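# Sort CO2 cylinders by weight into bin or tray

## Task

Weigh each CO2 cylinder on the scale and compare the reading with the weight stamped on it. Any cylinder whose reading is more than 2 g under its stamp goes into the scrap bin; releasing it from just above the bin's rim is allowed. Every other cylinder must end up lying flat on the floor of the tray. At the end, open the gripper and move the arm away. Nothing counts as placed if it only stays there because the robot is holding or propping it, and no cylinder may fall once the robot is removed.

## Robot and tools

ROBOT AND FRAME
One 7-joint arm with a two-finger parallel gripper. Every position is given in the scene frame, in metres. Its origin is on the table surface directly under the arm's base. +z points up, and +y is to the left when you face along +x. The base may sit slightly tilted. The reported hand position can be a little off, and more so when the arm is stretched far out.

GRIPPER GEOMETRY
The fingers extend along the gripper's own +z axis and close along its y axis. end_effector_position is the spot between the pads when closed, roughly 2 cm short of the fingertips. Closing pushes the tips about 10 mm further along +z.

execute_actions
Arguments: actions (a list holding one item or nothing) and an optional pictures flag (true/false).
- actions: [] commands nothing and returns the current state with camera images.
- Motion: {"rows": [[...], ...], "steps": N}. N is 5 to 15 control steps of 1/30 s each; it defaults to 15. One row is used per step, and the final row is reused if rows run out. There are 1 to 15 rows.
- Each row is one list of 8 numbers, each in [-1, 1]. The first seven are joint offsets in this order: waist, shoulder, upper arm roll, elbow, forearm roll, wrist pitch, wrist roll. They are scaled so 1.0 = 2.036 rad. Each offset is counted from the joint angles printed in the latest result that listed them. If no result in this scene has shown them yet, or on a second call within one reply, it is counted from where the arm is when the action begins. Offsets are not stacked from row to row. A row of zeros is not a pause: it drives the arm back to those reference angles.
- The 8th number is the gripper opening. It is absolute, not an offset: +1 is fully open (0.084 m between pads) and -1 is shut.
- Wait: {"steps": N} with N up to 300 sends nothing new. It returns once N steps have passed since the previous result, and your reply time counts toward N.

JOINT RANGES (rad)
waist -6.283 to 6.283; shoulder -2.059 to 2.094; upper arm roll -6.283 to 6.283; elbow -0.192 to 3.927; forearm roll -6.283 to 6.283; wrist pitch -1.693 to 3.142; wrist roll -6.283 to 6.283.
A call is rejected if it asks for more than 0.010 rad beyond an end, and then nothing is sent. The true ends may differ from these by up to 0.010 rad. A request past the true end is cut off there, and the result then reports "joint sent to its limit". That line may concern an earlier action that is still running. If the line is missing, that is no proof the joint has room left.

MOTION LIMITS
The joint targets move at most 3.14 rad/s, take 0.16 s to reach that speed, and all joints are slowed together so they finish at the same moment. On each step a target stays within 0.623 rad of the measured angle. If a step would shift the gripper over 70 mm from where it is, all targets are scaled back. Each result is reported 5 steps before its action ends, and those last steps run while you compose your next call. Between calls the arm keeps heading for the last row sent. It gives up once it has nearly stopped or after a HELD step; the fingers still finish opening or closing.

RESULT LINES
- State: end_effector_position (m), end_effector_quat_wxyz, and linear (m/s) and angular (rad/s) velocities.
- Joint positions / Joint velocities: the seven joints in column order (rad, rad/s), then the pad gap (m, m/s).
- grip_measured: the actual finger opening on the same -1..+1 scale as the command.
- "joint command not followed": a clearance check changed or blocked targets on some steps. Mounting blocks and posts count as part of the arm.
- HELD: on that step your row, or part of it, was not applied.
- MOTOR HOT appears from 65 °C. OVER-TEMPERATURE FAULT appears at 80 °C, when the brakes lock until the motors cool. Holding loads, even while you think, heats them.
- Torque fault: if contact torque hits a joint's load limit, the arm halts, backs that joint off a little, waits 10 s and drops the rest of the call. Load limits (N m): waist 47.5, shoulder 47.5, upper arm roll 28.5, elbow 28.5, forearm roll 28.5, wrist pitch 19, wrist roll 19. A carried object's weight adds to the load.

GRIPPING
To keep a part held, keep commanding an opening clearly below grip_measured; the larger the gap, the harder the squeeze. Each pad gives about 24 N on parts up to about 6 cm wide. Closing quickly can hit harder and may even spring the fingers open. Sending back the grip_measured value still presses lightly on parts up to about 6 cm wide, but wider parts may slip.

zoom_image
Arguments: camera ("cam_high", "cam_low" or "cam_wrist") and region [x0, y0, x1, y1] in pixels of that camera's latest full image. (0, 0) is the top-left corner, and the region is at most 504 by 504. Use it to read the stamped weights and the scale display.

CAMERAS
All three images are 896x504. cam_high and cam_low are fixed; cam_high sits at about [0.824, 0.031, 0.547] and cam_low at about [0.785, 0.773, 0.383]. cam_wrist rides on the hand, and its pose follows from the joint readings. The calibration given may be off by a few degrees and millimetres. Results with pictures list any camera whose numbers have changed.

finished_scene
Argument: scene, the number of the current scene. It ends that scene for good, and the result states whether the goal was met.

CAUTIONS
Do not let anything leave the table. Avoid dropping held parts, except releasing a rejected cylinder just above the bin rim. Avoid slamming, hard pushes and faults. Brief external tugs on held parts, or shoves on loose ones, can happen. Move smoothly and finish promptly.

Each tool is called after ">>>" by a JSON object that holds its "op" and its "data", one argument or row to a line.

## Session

>>> {"op": "execute_actions", "data": {
  "actions": []
}}

Scene clock: 0.00 s of 9600.00 s.
end_effector_position=(+0.9176, -0.2941, +0.1220) grip_measured=-1.00 end_effector_quat_wxyz=(+0.250, +0.114, +0.960, +0.050) end_effector_velocity=(-0.000, +0.000, +0.000) end_effector_angular_velocity=(+0.001, -0.000, -0.001)
Joint positions: [ 0.011  0.628 -0.387  2.285  0.701  0.656  2.656  0.   ]
Joint velocities: [ 0.    -0.001  0.    -0.001  0.001 -0.     0.    -0.   ]
Motor temperatures (°C, as the motors report them): [33 33 40 36 35 35 36]
camera_calibration (this result's frames):
cam_wrist: T_world_to_cam=[[0.188491, 0.968097, 0.165103, 0.125554], [0.84237, -0.245801, 0.479577, -0.835423], [0.50486, 0.0486823, -0.861827, -0.21175], [0, 0, 0, 1]] pos_world=[0.786974, -0.316588, 0.197428]

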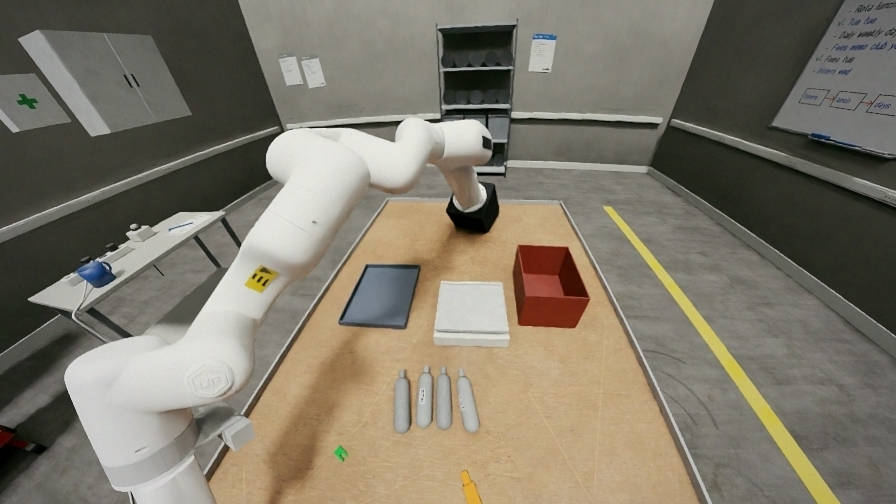

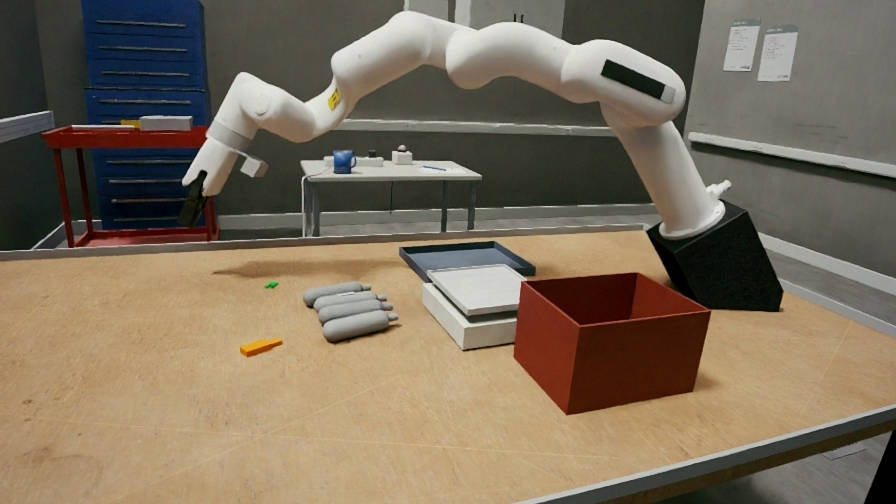

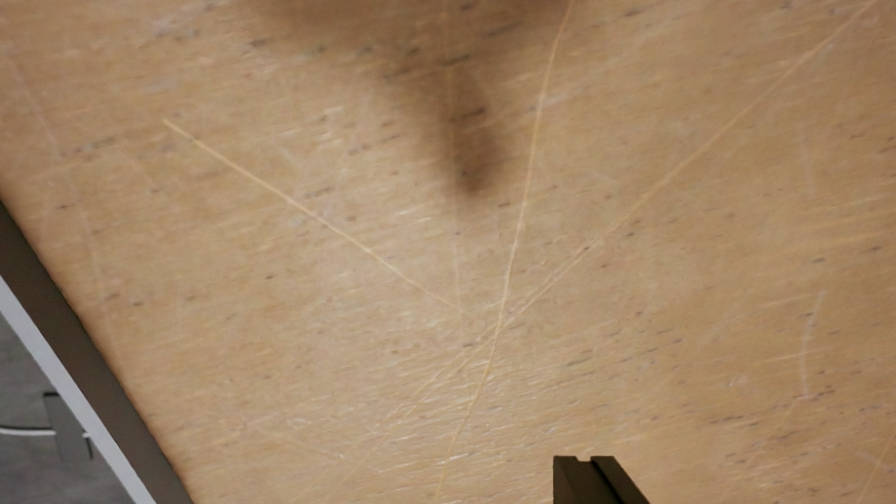

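>>> {"op": "execute_actions", "data": {
  "actions": [
    {"rows":[[0,-0.15,0.05,-0.05,-0.1,0,-0.3,0.3],[0,-0.15,0.05,-0.05,-0.1,0,-0.3,0.3],[0,-0.15,0.05,-0.05,-0.1,0,-0.3,0.3],[0,-0.15,0.05,-0.05,-0.1,0,-0.3,0.3],[0,-0.15,0.05,-0.05,-0.1,0,-0.3,0.3],[0,-0.15,0.05,-0.05,-0.1,0,-0.3,0.3],[0,-0.15,0.05,-0.05,-0.1,0,-0.3,0.3],[0,-0.15,0.05,-0.05,-0.1,0,-0.3,0.3],[0.058,-0.5295,0.19,-0.67,-0.467,0.051,-1.0,0.3]]}
  ]
}}

>>> {"op": "execute_actions", "data": {
  "actions": [
    {"steps":45}
  ]
}}

>>> {"op": "execute_actions", "data": {
  "actions": [
    {"rows":[[0,0,0,0,0,0,-0.23,0.3]]}
  ]
}}

>>> {"op": "execute_actions", "data": {
  "actions": [
    {"steps":15}
  ],
  "pictures": true
}}

Scene clock: 0.77 s of 9600.00 s.
end_effector_position=(+0.9313, -0.2968, +0.2212) grip_measured=+0.29 end_effector_quat_wxyz=(+0.293, -0.068, +0.954, -0.013) end_effector_velocity=(-0.005, +0.042, +0.408) end_effector_angular_velocity=(-0.896, -0.202, +1.265)
Joint positions: [ 0.011  0.459 -0.331  2.229  0.588  0.657  2.334  0.056]
Joint velocities: [ 0.03  -0.885  0.344 -0.489 -0.694  0.063 -1.171  0.001]
Motor temperatures (°C, as the motors report them): [33 33 40 36 35 35 36]
Steps of this call (steps 1 to 13: nothing new was sent; steps 14 to 23: the first 10 steps of this action). Readings (joint positions):
14: [0.011 0.628 -0.386 2.285 0.701 0.656 2.655]
15: [0.011 0.626 -0.385 2.284 0.699 0.656 2.650]
17: [0.011 0.607 -0.377 2.272 0.683 0.657 2.601]
21: [0.011 0.511 -0.347 2.247 0.623 0.656 2.421]
23: the state above

Scene clock: 2.27 s of 9600.00 s.
end_effector_position=(+0.6176, -0.0895, +0.2081) grip_measured=+0.29 end_effector_quat_wxyz=(-0.009, +0.966, -0.258, +0.013) end_effector_velocity=(-0.002, +0.001, -0.001) end_effector_angular_velocity=(-0.001, +0.003, +0.011)
Joint positions: [ 0.129 -0.45   0.     0.923 -0.25   0.76   0.621  0.056]
Joint velocities: [ 0.001 -0.003  0.001 -0.005 -0.001  0.001 -0.008 -0.   ]
Motor temperatures (°C, as the motors report them): [33 33 40 37 35 35 36]
Kept back: nothing.
Steps of this call (steps 1 to 5: the last 5 steps of your previous action; steps 6 to 45: the robot went on to your last target). Readings (joint positions):
1: [0.013 0.427 -0.316 2.206 0.560 0.660 2.297]
2: [0.019 0.388 -0.298 2.172 0.522 0.666 2.261]
4: [0.035 0.305 -0.255 2.088 0.440 0.679 2.180]
8: [0.063 0.136 -0.184 1.916 0.269 0.702 2.009]
45: the state above

Scene clock: 2.60 s of 9600.00 s.
end_effector_position=(+0.6176, -0.0895, +0.2081) grip_measured=+0.29 end_effector_quat_wxyz=(-0.006, +0.998, -0.065, +0.015) end_effector_velocity=(+0.001, +0.000, +0.001) end_effector_angular_velocity=(-0.027, -0.014, +0.934)
Joint positions: [ 0.129 -0.45   0.     0.922 -0.25   0.76   0.228  0.056]
Joint velocities: [ 0.    -0.001  0.     0.002  0.001 -0.001 -0.935 -0.   ]
Motor temperatures (°C, as the motors report them): [33 33 40 37 35 35 36]
Steps of this call (steps 1 to 10: the first 10 steps of this action). Readings (joint positions):
1: [0.129 -0.450 0.000 0.922 -0.250 0.760 0.620]
2: [0.129 -0.450 0.000 0.922 -0.250 0.760 0.614]
4: [0.129 -0.450 0.000 0.922 -0.250 0.760 0.566]
8: [0.129 -0.450 0.000 0.922 -0.250 0.760 0.320]
10: the state above

Scene clock: 3.10 s of 9600.00 s.
end_effector_position=(+0.6176, -0.0896, +0.2081) grip_measured=+0.29 end_effector_quat_wxyz=(-0.006, +0.999, -0.027, +0.015) end_effector_velocity=(+0.001, -0.000, +0.000) end_effector_angular_velocity=(-0.000, -0.003, +0.003)
Joint positions: [ 0.129 -0.45   0.     0.923 -0.25   0.76   0.153  0.056]
Joint velocities: [ 0.     0.001 -0.     0.002 -0.    -0.002 -0.004 -0.   ]
Motor temperatures (°C, as the motors report them): [33 33 40 37 35 35 36]
Kept back: nothing.
Steps of this call (steps 1 to 5: the last 5 steps of your previous action; steps 6 to 15: the robot went on to your last target). Readings (joint positions):
1: [0.129 -0.450 0.000 0.922 -0.250 0.760 0.203]
2: [0.129 -0.450 0.000 0.922 -0.250 0.760 0.186]
4: [0.129 -0.450 0.000 0.923 -0.250 0.760 0.168]
8: [0.129 -0.450 -0.000 0.923 -0.250 0.760 0.156]
15: the state above
camera_calibration (this result's frames):
cam_wrist: T_world_to_cam=[[-0.0566087, -0.998396, 0.000293898, -0.0205605], [-0.998255, 0.0565957, -0.0168347, 0.693419], [0.0167911, -0.00124638, -0.999858, 0.32972], [0, 0, 0, 1]] pos_world=[0.685509, -0.0593611, 0.341352]

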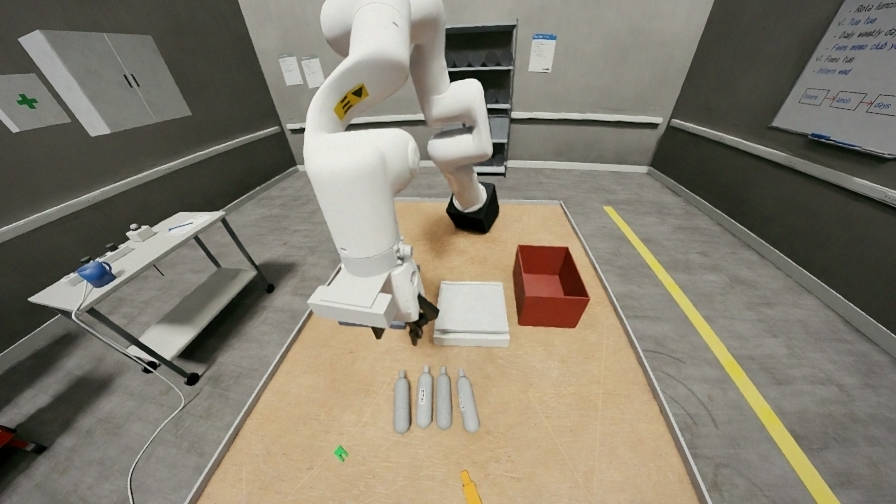

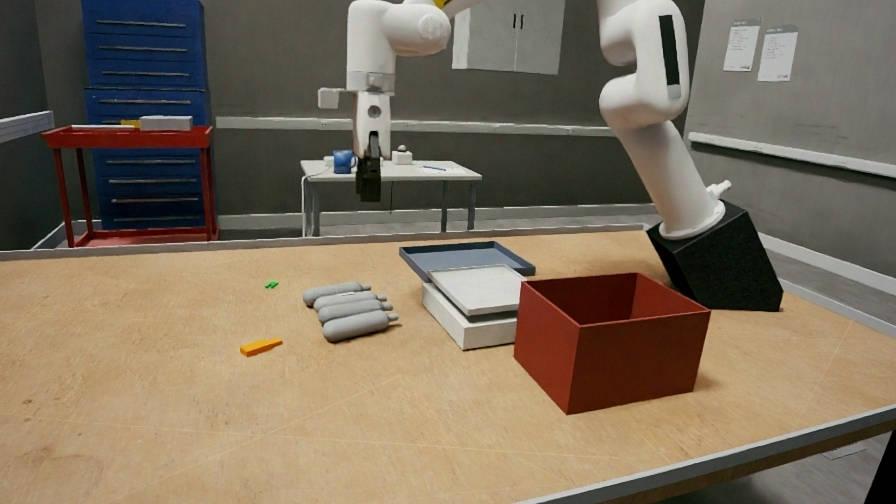

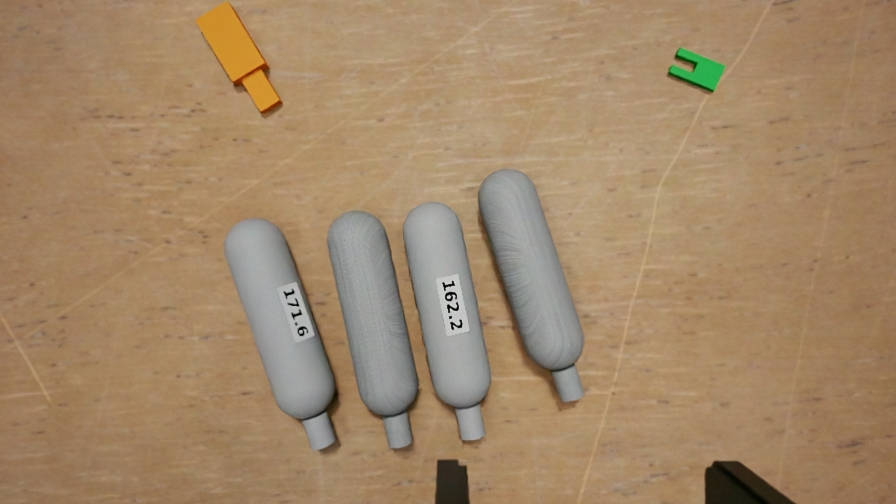

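>>> {"op": "execute_actions", "data": {
  "actions": []
}}

Scene clock: 3.90 s of 9600.00 s.
end_effector_position=(+0.6176, -0.0895, +0.2081) grip_measured=+0.29 end_effector_quat_wxyz=(-0.006, +1.000, -0.027, +0.015) end_effector_velocity=(-0.001, -0.000, -0.001) end_effector_angular_velocity=(+0.000, +0.002, -0.000)
Joint positions: [ 0.129 -0.45   0.     0.923 -0.25   0.76   0.153  0.056]
Joint velocities: [-0.    -0.    -0.001 -0.002  0.001  0.    -0.001 -0.   ]
Motor temperatures (°C, as the motors report them): [33 33 40 37 35 35 36]
Kept back: nothing.
Steps of this call (steps 1 to 15: the robot went on to your last target; steps 16 to 24: nothing new was sent). Readings (joint positions):
1: [0.129 -0.450 0.000 0.923 -0.250 0.760 0.153]
2: [0.129 -0.450 0.000 0.923 -0.250 0.760 0.153]
4: [0.129 -0.450 0.000 0.923 -0.250 0.760 0.153]
8: [0.129 -0.450 0.000 0.923 -0.250 0.760 0.153]
24: the state above
The arm was judged still, so your last target was given up. Only a new action makes it travel on or press farther. Fingers that are still opening or closing keep moving.
camera_calibration (this result's frames):
cam_wrist: T_world_to_cam=[[-0.0562464, -0.998417, 0.000302874, -0.0207846], [-0.998276, 0.0562333, -0.0168399, 0.6934], [0.0167962, -0.00124954, -0.999858, 0.329716], [0, 0, 0, 1]] pos_world=[0.685497, -0.0593319, 0.341353]

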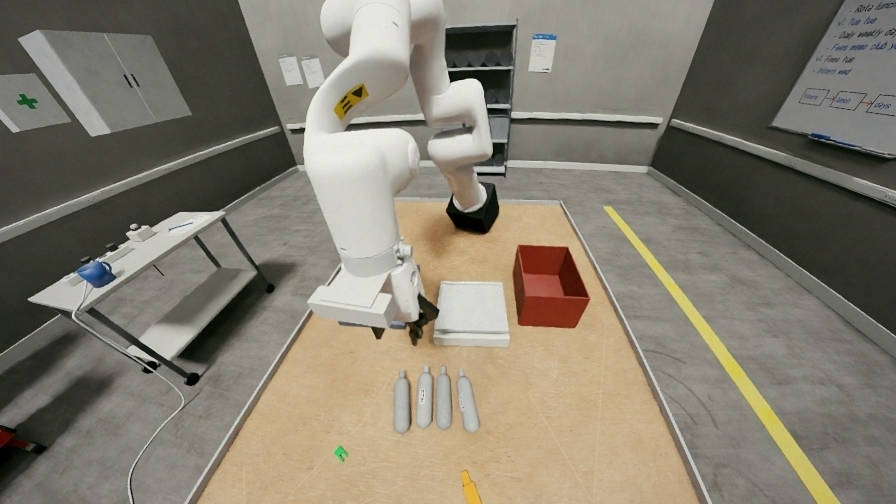

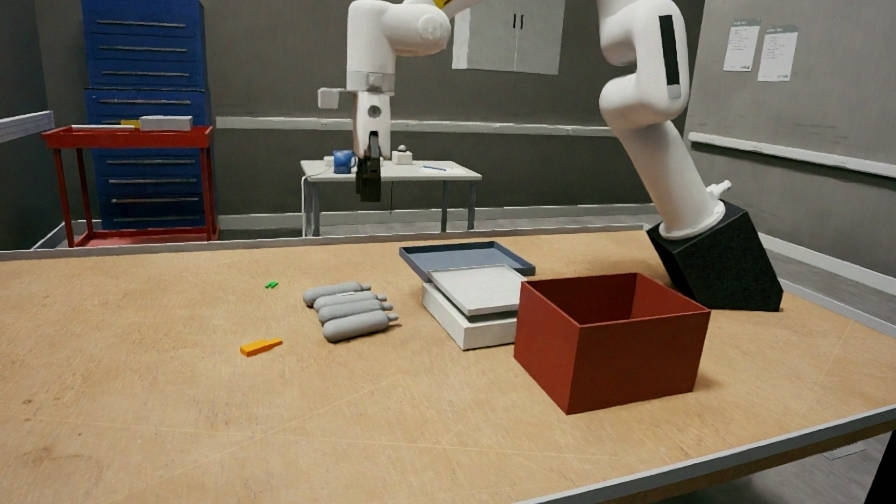

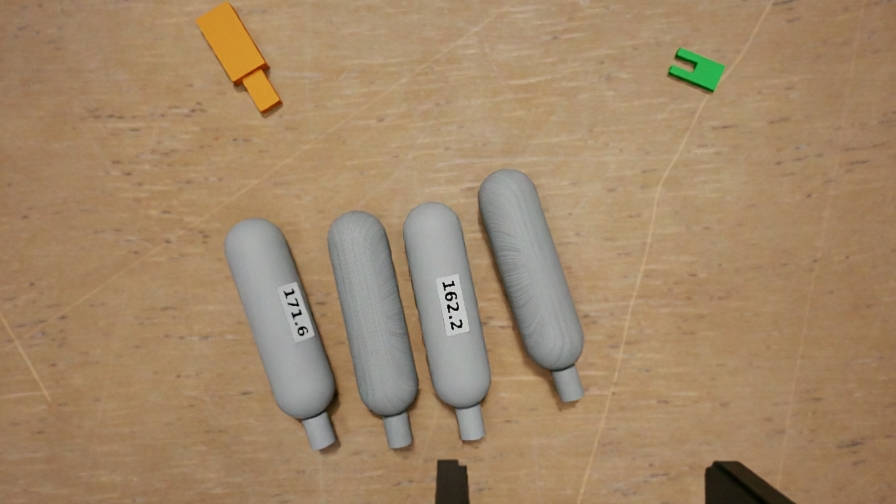

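>>> {"op": "execute_actions", "data": {
  "actions": [
    {"rows":[[-0.031,0.155,0,0.1,0.005,-0.05,-0.15,0.3]]}
  ]
}}

>>> {"op": "execute_actions", "data": {
  "actions": []
}}

Scene clock: 4.53 s of 9600.00 s.
end_effector_position=(+0.6618, -0.1059, +0.1349) grip_measured=+0.29 end_effector_quat_wxyz=(-0.001, +0.996, +0.088, +0.000) end_effector_velocity=(+0.039, -0.034, -0.171) end_effector_angular_velocity=(-0.013, +0.117, +0.413)
Joint positions: [ 0.073 -0.166 -0.001  1.098 -0.241  0.671 -0.113  0.056]
Joint velocities: [-0.106  0.522 -0.009  0.273  0.015 -0.149 -0.481  0.   ]
Motor temperatures (°C, as the motors report them): [33 33 40 37 35 35 36]
Steps of this call (steps 1 to 9: nothing new was sent; steps 10 to 19: the first 10 steps of this action). Readings (joint positions):
10: [0.129 -0.449 0.000 0.923 -0.250 0.760 0.152]
11: [0.128 -0.445 0.000 0.926 -0.249 0.758 0.147]
13: [0.119 -0.402 0.001 0.958 -0.248 0.742 0.100]
17: [0.084 -0.223 -0.000 1.068 -0.242 0.687 -0.064]
19: the state above

Scene clock: 4.70 s of 9600.00 s.
end_effector_position=(+0.6703, -0.1080, +0.1305) grip_measured=+0.29 end_effector_quat_wxyz=(-0.000, +0.995, +0.103, +0.005) end_effector_velocity=(+0.031, -0.003, +0.012) end_effector_angular_velocity=(-0.004, -0.066, +0.056)
Joint positions: [ 0.067 -0.14   0.     1.123 -0.24   0.66  -0.147  0.056]
Joint velocities: [-0.007  0.024  0.008  0.064  0.001 -0.027 -0.061  0.   ]
Motor temperatures (°C, as the motors report them): [33 33 40 37 35 35 36]
Kept back: nothing.
Steps of this call (steps 1 to 5: the last 5 steps of your previous action). Readings (joint positions):
1: [0.070 -0.153 -0.002 1.105 -0.240 0.667 -0.127]
2: [0.069 -0.146 -0.001 1.111 -0.240 0.664 -0.135]
4: [0.067 -0.141 -0.000 1.120 -0.240 0.661 -0.145]
5: the state above
camera_calibration (this result's frames):
cam_wrist: T_world_to_cam=[[0.202217, -0.979253, 0.0131157, -0.209041], [-0.979341, -0.202207, 0.00206253, 0.702681], [0.000632348, -0.0132618, -0.999912, 0.260768], [0, 0, 0, 1]] pos_world=[0.730271, -0.0591592, 0.262038]

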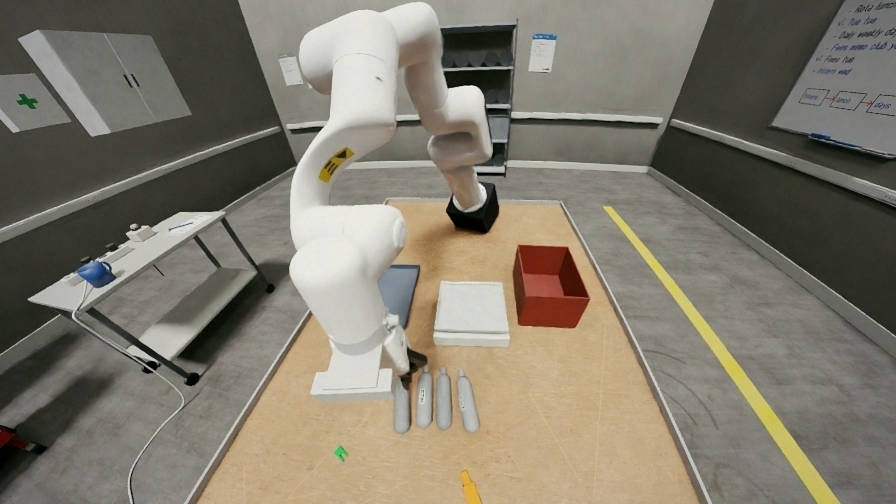

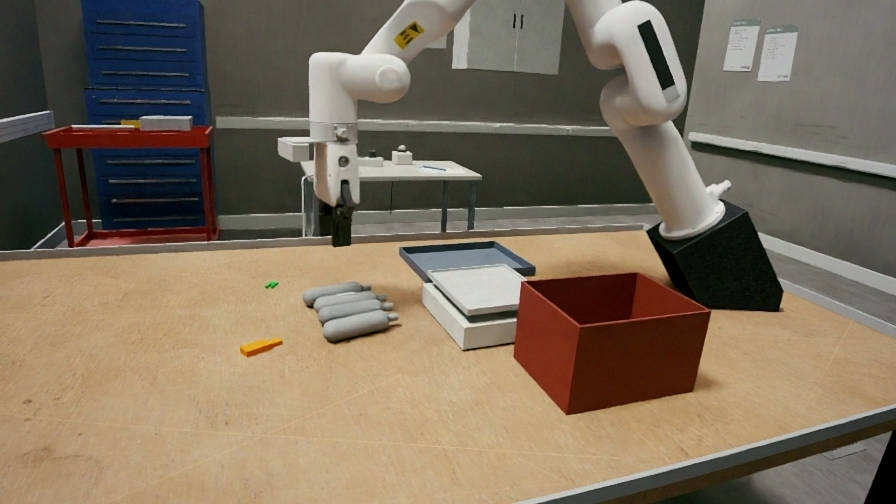

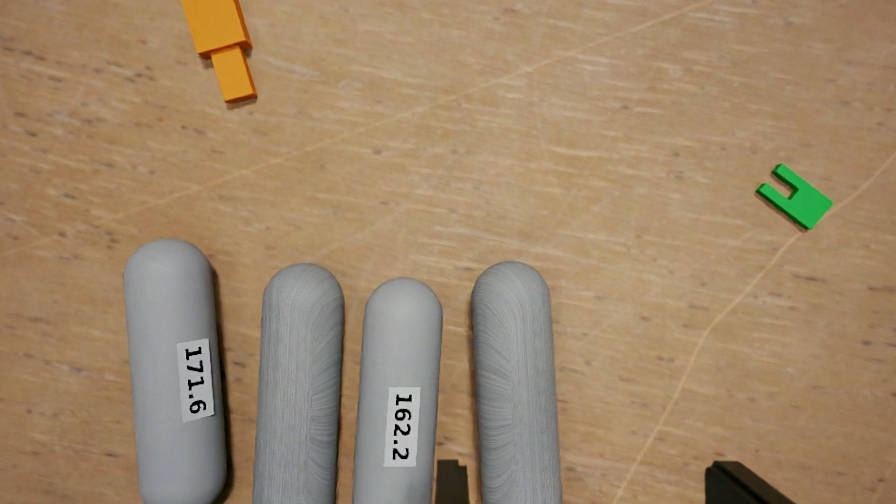

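>>> {"op": "execute_actions", "data": {
  "actions": [
    {"rows":[[-0.016,0.09,0,0.016,-0.018,-0.072,-0.012,0.3]]}
  ]
}}

>>> {"op": "execute_actions", "data": {
  "actions": []
}}

Scene clock: 5.23 s of 9600.00 s.
end_effector_position=(+0.6662, -0.1096, +0.0535) grip_measured=+0.29 end_effector_quat_wxyz=(+0.001, +0.992, +0.126, -0.006) end_effector_velocity=(+0.066, -0.006, +0.007) end_effector_angular_velocity=(-0.010, -0.174, +0.031)
Joint positions: [ 0.036  0.038 -0.001  1.147 -0.274  0.524 -0.17   0.056]
Joint velocities: [-0.018  0.065  0.013  0.102 -0.027 -0.139 -0.016  0.   ]
Motor temperatures (°C, as the motors report them): [33 34 40 38 35 35 36]
Steps of this call (steps 1 to 6: the robot went on to your last target; steps 7 to 16: the first 10 steps of this action). Readings (joint positions):
7: [0.066 -0.135 0.000 1.126 -0.239 0.658 -0.152]
8: [0.065 -0.131 0.000 1.127 -0.241 0.653 -0.153]
10: [0.057 -0.091 0.001 1.140 -0.250 0.614 -0.158]
14: [0.038 0.025 -0.001 1.144 -0.271 0.537 -0.169]
16: the state above

Scene clock: 5.40 s of 9600.00 s.
end_effector_position=(+0.6735, -0.1103, +0.0568) grip_measured=+0.29 end_effector_quat_wxyz=(+0.003, +0.992, +0.127, +0.004) end_effector_velocity=(-0.007, +0.000, -0.011) end_effector_angular_velocity=(+0.000, +0.014, +0.005)
Joint positions: [ 0.035  0.039  0.     1.157 -0.276  0.514 -0.171  0.056]
Joint velocities: [-0.003  0.017 -0.002 -0.008 -0.004 -0.012 -0.002 -0.   ]
Motor temperatures (°C, as the motors report them): [33 34 40 38 35 35 36]
Kept back: nothing.
Steps of this call (steps 1 to 5: the last 5 steps of your previous action). Readings (joint positions):
1: [0.035 0.039 -0.000 1.151 -0.275 0.520 -0.171]
2: [0.035 0.039 0.000 1.154 -0.275 0.518 -0.171]
4: [0.035 0.039 0.000 1.157 -0.276 0.515 -0.171]
5: the state above
camera_calibration (this result's frames):
cam_wrist: T_world_to_cam=[[0.250073, -0.968031, 0.0194744, -0.242314], [-0.968227, -0.250011, 0.00557681, 0.692582], [-0.000529713, -0.0202503, -0.999795, 0.187051], [0, 0, 0, 1]] pos_world=[0.731272, -0.0576265, 0.187869]

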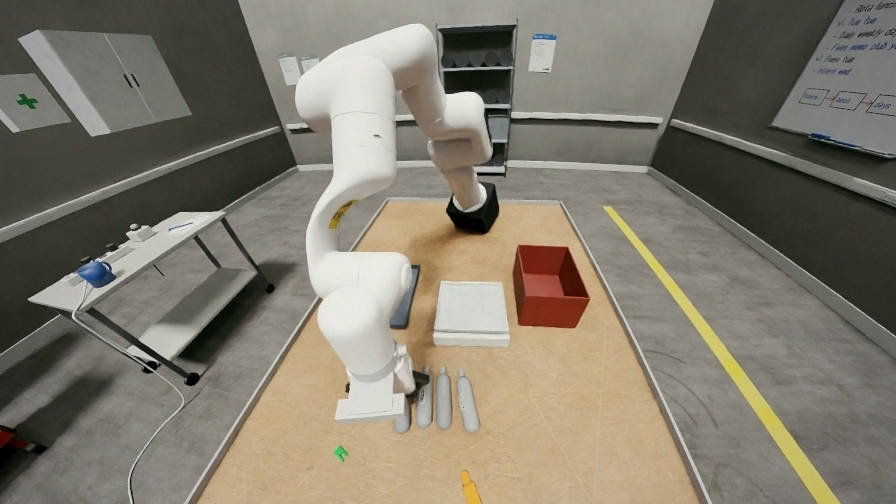

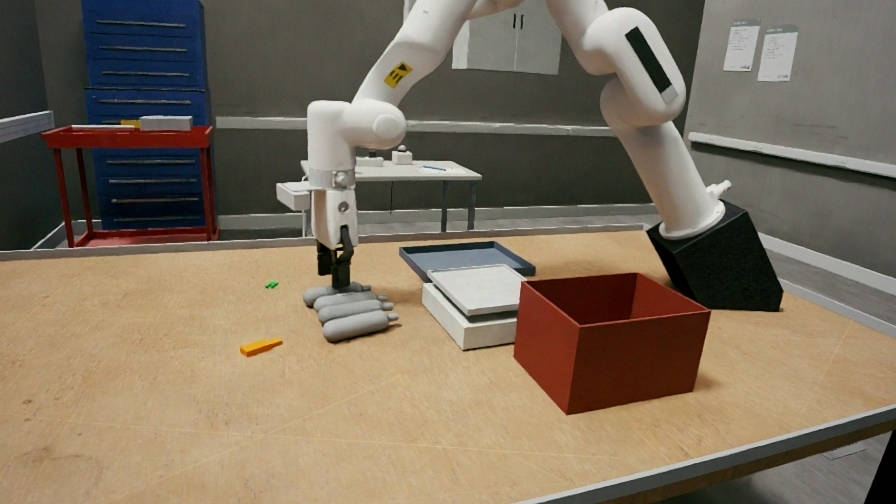

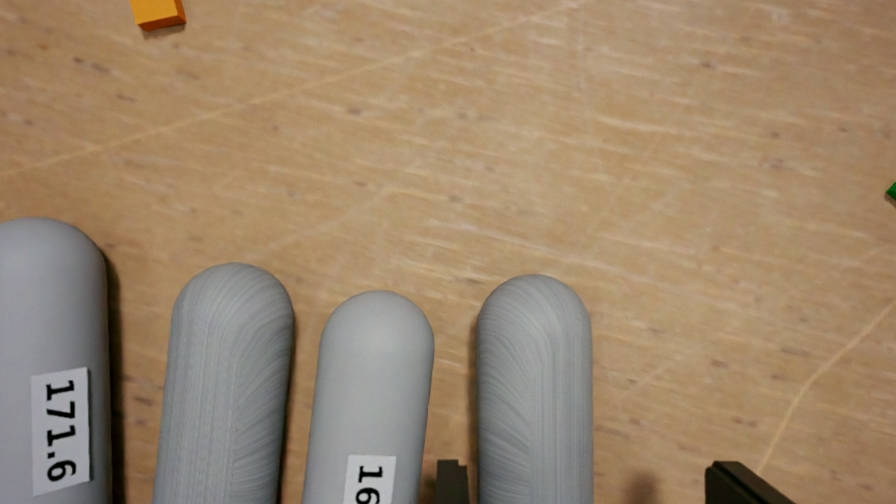

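>>> {"op": "execute_actions", "data": {
  "actions": [
    {"rows":[[-0.005,0.039,0,0.006,-0.006,-0.026,0,0.3]]}
  ]
}}

>>> {"op": "execute_actions", "data": {
  "actions": [
    {"rows":[[0,0,0,0,0,0,0,0.15],[0,0,0,0,0,0,0,0],[0,0,0,0,0,0,0,-0.1],[0,0,0,0,0,0,0,-0.2],[0,0,0,0,0,0,0,-0.3],[0,0,0,0,0,0,0,-0.4],[0,0,0,0,0,0,0,-0.6],[0,0,0,0,0,0,0,-0.8]]}
  ],
  "pictures": true
}}

Scene clock: 5.97 s of 9600.00 s.
end_effector_position=(+0.6656, -0.1075, +0.0222) grip_measured=+0.29 end_effector_quat_wxyz=(-0.000, +0.991, +0.133, -0.005) end_effector_velocity=(+0.038, +0.000, +0.020) end_effector_angular_velocity=(-0.001, -0.094, +0.005)
Joint positions: [ 0.025  0.118  0.001  1.167 -0.288  0.464 -0.171  0.056]
Joint velocities: [ 0.001 -0.004  0.009  0.05  -0.006 -0.039  0.001  0.   ]
Motor temperatures (°C, as the motors report them): [33 34 40 38 35 35 36]
Steps of this call (steps 1 to 7: the robot went on to your last target; steps 8 to 17: the first 10 steps of this action). Readings (joint positions):
8: [0.034 0.043 0.000 1.156 -0.276 0.513 -0.172]
9: [0.034 0.047 0.000 1.157 -0.277 0.509 -0.172]
11: [0.030 0.077 0.001 1.167 -0.282 0.486 -0.171]
15: [0.025 0.116 -0.000 1.164 -0.287 0.467 -0.171]
17: the state above

Scene clock: 6.47 s of 9600.00 s.
end_effector_position=(+0.6683, -0.1080, +0.0237) grip_measured=-0.30 end_effector_quat_wxyz=(+0.000, +0.991, +0.132, -0.002) end_effector_velocity=(-0.001, +0.000, -0.000) end_effector_angular_velocity=(+0.001, +0.002, -0.001)
Joint positions: [ 0.025  0.117  0.001  1.171 -0.288  0.461 -0.171  0.031]
Joint velocities: [ 0.    -0.     0.    -0.002  0.001  0.001  0.001  0.   ]
Motor temperatures (°C, as the motors report them): [33 34 40 38 35 35 36]
Steps of this call (steps 1 to 5: the last 5 steps of your previous action; steps 6 to 15: the first 10 steps of this action, its rows measured from where the robot was after step 5). Readings (joint positions):
5: [0.025 0.118 0.001 1.170 -0.288 0.461 -0.171]
6: [0.025 0.118 0.001 1.170 -0.288 0.461 -0.171]
7: [0.025 0.118 0.001 1.170 -0.288 0.461 -0.171]
9: [0.025 0.117 0.001 1.170 -0.288 0.461 -0.171]
13: [0.025 0.117 0.001 1.171 -0.288 0.461 -0.171]
15: the state above
camera_calibration (this result's frames):
cam_wrist: T_world_to_cam=[[0.260913, -0.965277, 0.0128411, -0.245008], [-0.965291, -0.260708, 0.0156629, 0.684873], [-0.0117713, -0.016482, -0.999795, 0.161873], [0, 0, 0, 1]] pos_world=[0.726933, -0.0552807, 0.154259]

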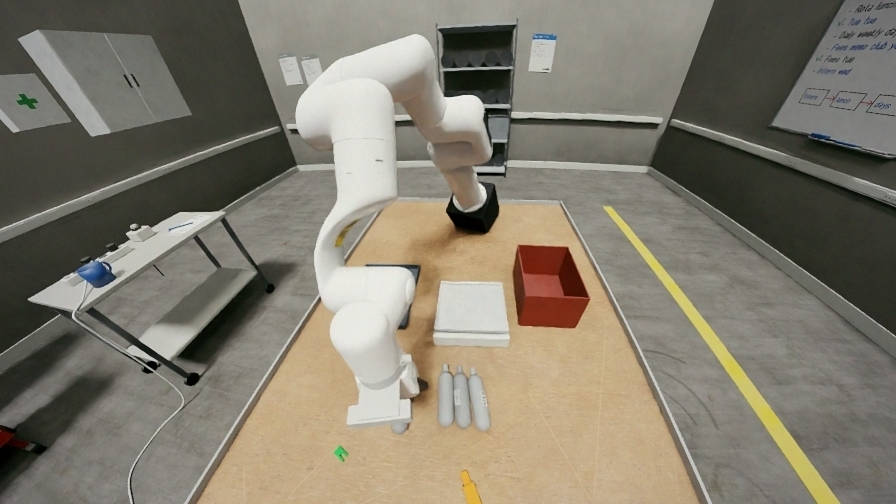

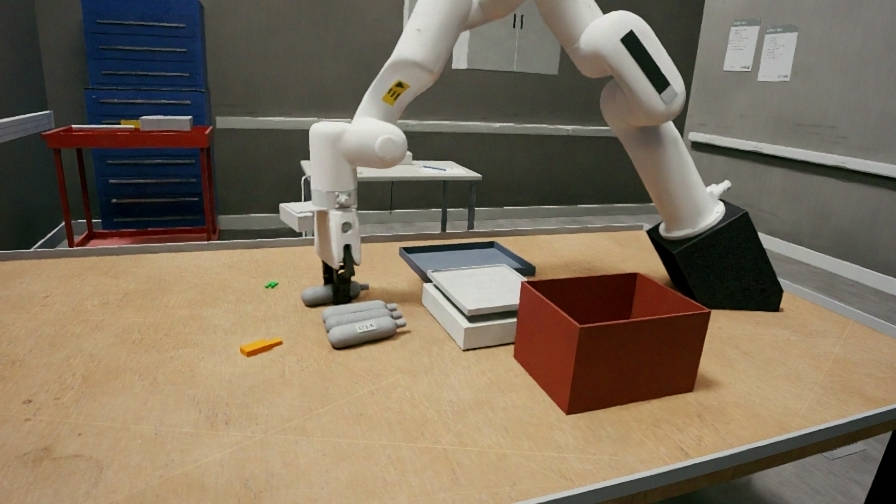

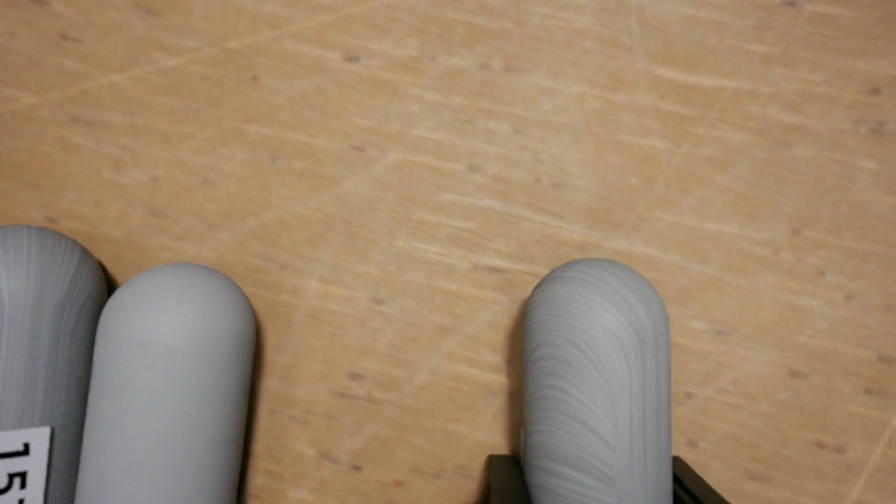

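>>> {"op": "execute_actions", "data": {
  "actions": [
    {"rows":[[0.025,-0.16,0,-0.035,0.027,0.125,0,-0.8]],"steps":12}
  ],
  "pictures": true
}}

Scene clock: 6.87 s of 9600.00 s.
end_effector_position=(+0.6682, -0.1083, +0.0862) grip_measured=-0.30 end_effector_quat_wxyz=(+0.001, +0.992, +0.123, -0.003) end_effector_velocity=(+0.076, -0.007, +0.503) end_effector_angular_velocity=(-0.007, -0.269, -0.134)
Joint positions: [ 0.049 -0.039  0.001  1.135 -0.261  0.585 -0.171  0.031]
Joint velocities: [ 0.17  -1.117  0.017 -0.104  0.171  0.755  0.     0.   ]
Motor temperatures (°C, as the motors report them): [33 34 40 38 35 35 36]
Steps of this call (steps 1 to 5: the last 5 steps of your previous action; steps 6 to 12: the first 7 steps of this action). Readings (joint positions):
6: [0.025 0.117 0.001 1.170 -0.288 0.461 -0.171]
7: [0.026 0.113 0.000 1.169 -0.287 0.466 -0.171]
9: [0.032 0.075 -0.000 1.152 -0.279 0.504 -0.171]
12: the state above
camera_calibration (this result's frames):
cam_wrist: T_world_to_cam=[[0.242431, -0.970062, 0.0143659, -0.234357], [-0.970062, -0.242158, 0.018422, 0.688738], [-0.0143916, -0.0184019, -0.999727, 0.225894], [0, 0, 0, 1]] pos_world=[0.728185, -0.0564009, 0.216511]

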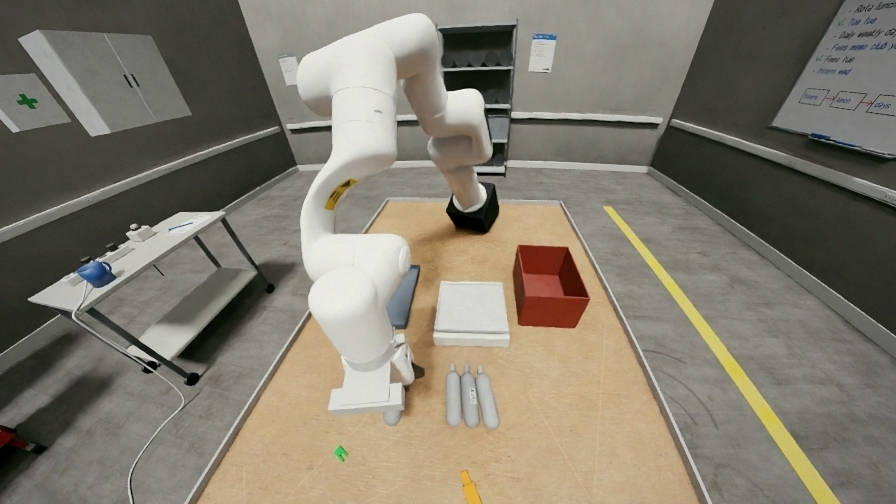

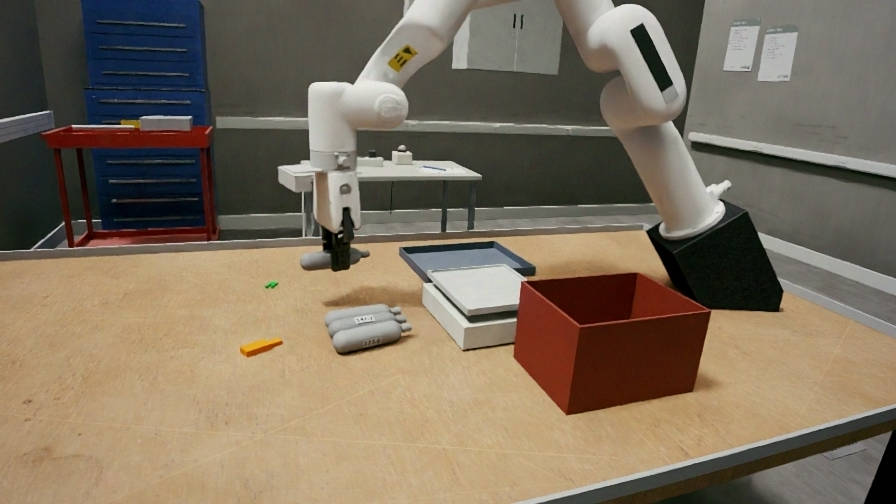

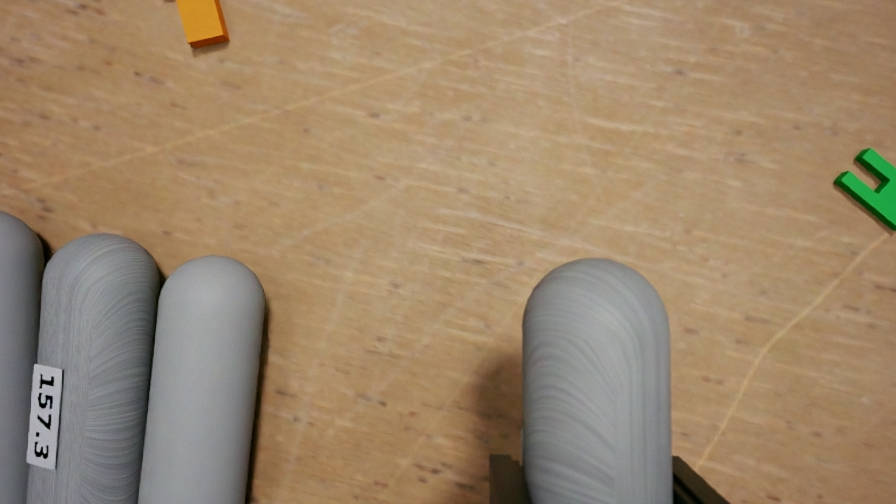

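>>> {"op": "execute_actions", "data": {
  "actions": [
    {"rows":[[0.133,-0.3,0,-0.335,-0.127,0,0.95,-0.8]]}
  ]
}}

>>> {"op": "execute_actions", "data": {
  "actions": [
    {"steps":25}
  ],
  "pictures": true
}}

Scene clock: 7.37 s of 9600.00 s.
end_effector_position=(+0.5857, -0.0508, +0.1601) grip_measured=-0.30 end_effector_quat_wxyz=(+0.001, +0.999, +0.050, +0.002) end_effector_velocity=(-0.324, +0.187, +0.017) end_effector_angular_velocity=(+0.013, -0.018, -0.905)
Joint positions: [ 0.191 -0.41   0.002  0.796 -0.371  0.647  0.175  0.031]
Joint velocities: [ 0.441 -0.82  -0.018 -1.182 -0.511 -0.211  1.732 -0.   ]
Motor temperatures (°C, as the motors report them): [33 34 40 38 35 35 36]
Steps of this call (steps 1 to 5: the last 5 steps of your previous action; steps 6 to 15: the first 10 steps of this action). Readings (joint positions):
6: [0.073 -0.195 0.001 1.107 -0.237 0.698 -0.171]
7: [0.076 -0.203 0.000 1.100 -0.239 0.701 -0.165]
9: [0.093 -0.235 -0.003 1.051 -0.261 0.693 -0.117]
13: [0.161 -0.354 0.002 0.876 -0.336 0.662 0.066]
15: the state above

Scene clock: 8.20 s of 9600.00 s.
end_effector_position=(+0.4869, -0.0000, +0.1593) grip_measured=-0.30 end_effector_quat_wxyz=(-0.011, +0.816, -0.578, +0.004) end_effector_velocity=(-0.002, +0.002, -0.001) end_effector_angular_velocity=(+0.002, +0.004, -0.059)
Joint positions: [ 0.32  -0.649  0.001  0.453 -0.52   0.585  1.756  0.031]
Joint velocities: [ 0.001  0.     0.002 -0.005  0.    -0.     0.064  0.   ]
Motor temperatures (°C, as the motors report them): [33 34 40 38 35 35 36]
Kept back: nothing.
Steps of this call (steps 1 to 5: the last 5 steps of your previous action; steps 6 to 25: the robot went on to your last target). Readings (joint positions):
1: [0.206 -0.437 0.001 0.757 -0.388 0.640 0.235]
2: [0.220 -0.464 0.001 0.719 -0.404 0.633 0.300]
4: [0.247 -0.514 0.001 0.646 -0.436 0.620 0.447]
8: [0.292 -0.598 0.001 0.526 -0.487 0.599 0.815]
25: the state above
camera_calibration (this result's frames):
cam_wrist: T_world_to_cam=[[-0.943448, -0.33138, -0.00964845, 0.49482], [-0.331506, 0.943275, 0.0183102, 0.226855], [0.00303353, 0.0204732, -0.999786, 0.289926], [0, 0, 0, 1]] pos_world=[0.541161, -0.0559488, 0.290485]

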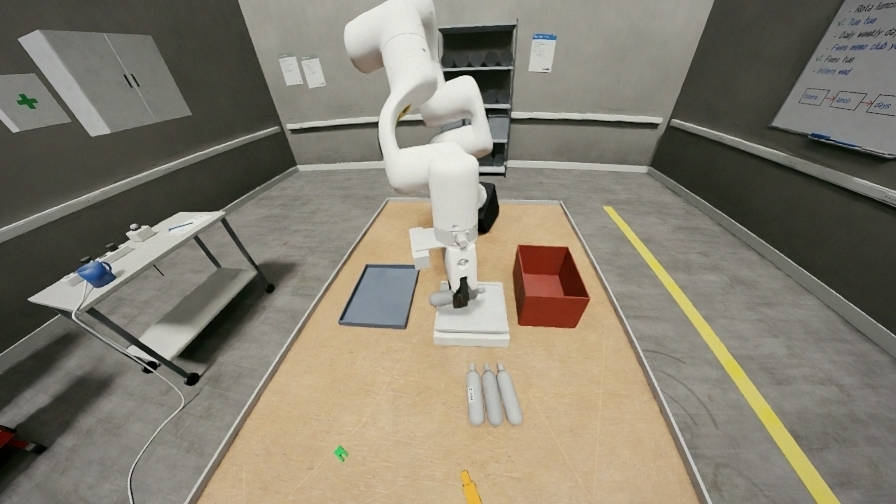

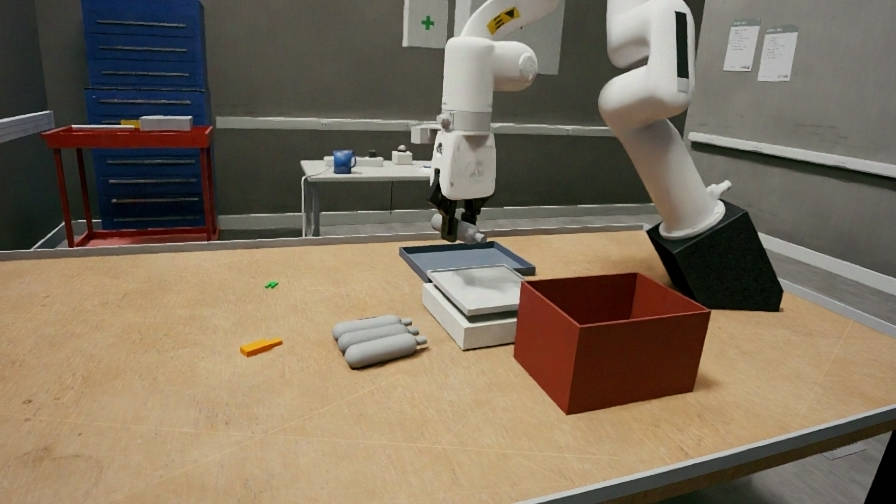

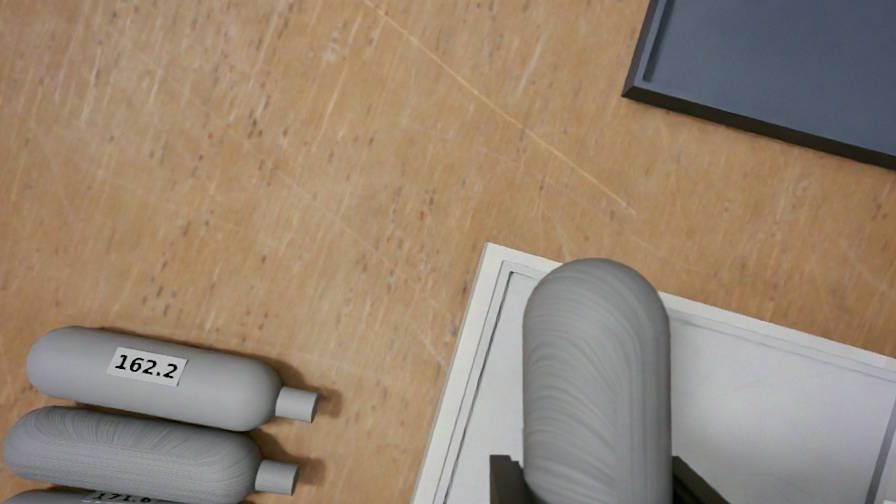

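>>> {"op": "execute_actions", "data": {
  "actions": [
    {"rows":[[0.002,-0.027,0,-0.052,-0.047,-0.01,0.2,-0.8]]}
  ]
}}

>>> {"op": "execute_actions", "data": {
  "actions": []
}}

Scene clock: 9.00 s of 9600.00 s.
end_effector_position=(+0.4553, -0.0009, +0.1480) grip_measured=-0.30 end_effector_quat_wxyz=(+0.002, +0.732, -0.681, +0.011) end_effector_velocity=(-0.056, -0.001, -0.020) end_effector_angular_velocity=(-0.044, -0.008, -0.505)
Joint positions: [ 0.324 -0.697  0.001  0.358 -0.603  0.568  2.109  0.031]
Joint velocities: [ 0.006 -0.087 -0.001 -0.172 -0.156 -0.036  0.666 -0.   ]
Motor temperatures (°C, as the motors report them): [33 34 40 38 35 35 36]
Steps of this call (steps 1 to 14: the robot went on to your last target; steps 15 to 24: the first 10 steps of this action). Readings (joint positions):
15: [0.320 -0.649 0.001 0.453 -0.520 0.585 1.763]
16: [0.320 -0.650 0.001 0.452 -0.521 0.584 1.769]
18: [0.321 -0.656 0.001 0.441 -0.533 0.581 1.817]
22: [0.323 -0.687 0.001 0.378 -0.586 0.571 2.041]
24: the state above

Scene clock: 9.17 s of 9600.00 s.
end_effector_position=(+0.4534, -0.0011, +0.1477) grip_measured=-0.30 end_effector_quat_wxyz=(+0.001, +0.720, -0.694, +0.013) end_effector_velocity=(-0.004, -0.000, -0.001) end_effector_angular_velocity=(-0.005, -0.006, -0.066)
Joint positions: [ 0.324 -0.703  0.001  0.35  -0.614  0.565  2.156  0.031]
Joint velocities: [ 0.001 -0.009 -0.    -0.015 -0.021 -0.005  0.085 -0.   ]
Motor temperatures (°C, as the motors report them): [33 34 40 38 35 35 36]
Kept back: nothing.
Steps of this call (steps 1 to 5: the last 5 steps of your previous action). Readings (joint positions):
1: [0.324 -0.699 0.001 0.354 -0.607 0.567 2.128]
2: [0.324 -0.701 0.001 0.352 -0.610 0.566 2.139]
4: [0.324 -0.703 0.001 0.351 -0.613 0.565 2.152]
5: the state above
camera_calibration (this result's frames):
cam_wrist: T_world_to_cam=[[-0.999406, -0.034211, -0.00404048, 0.487688], [-0.0341744, 0.999377, -0.00882424, 0.0861979], [0.00433985, -0.00868092, -0.999953, 0.277855], [0, 0, 0, 1]] pos_world=[0.489139, -0.0670478, 0.280573]

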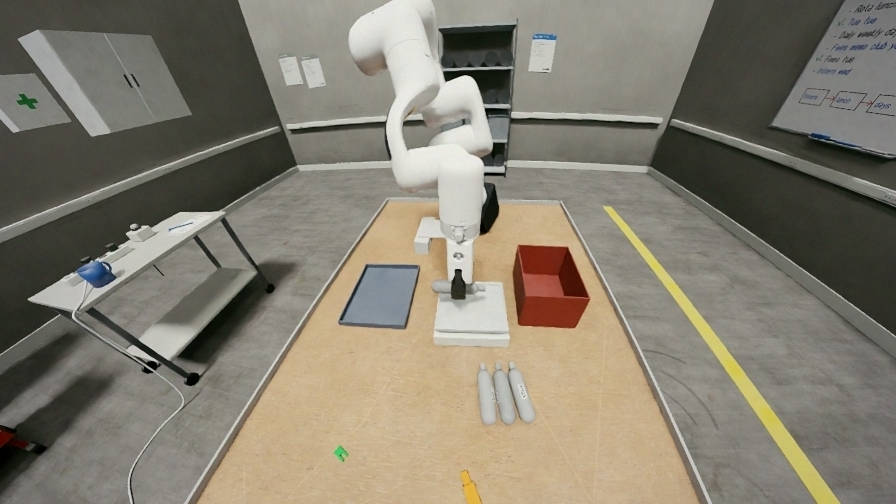

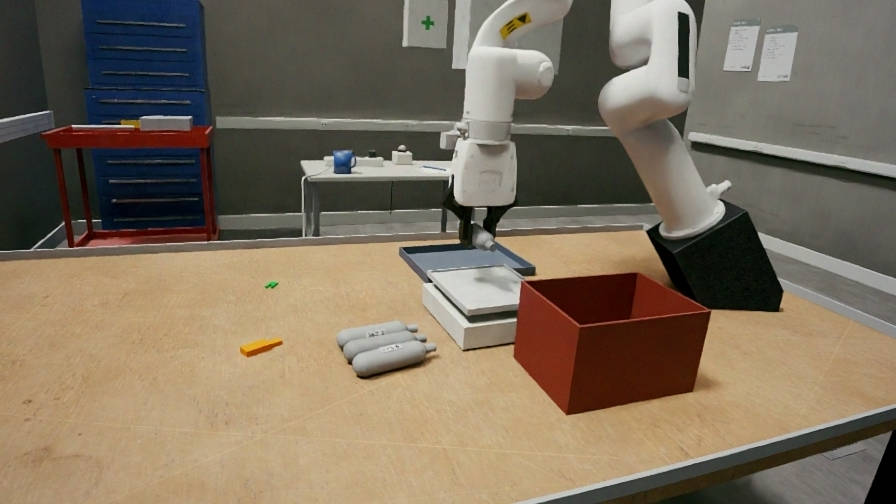

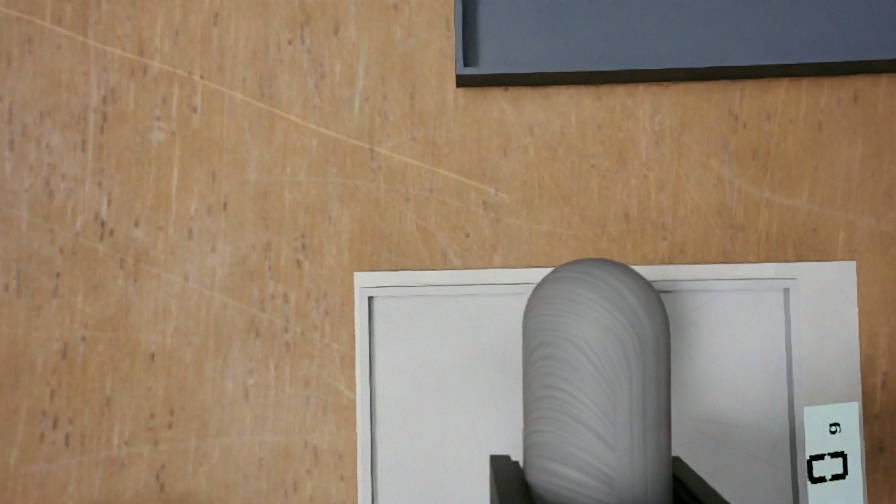

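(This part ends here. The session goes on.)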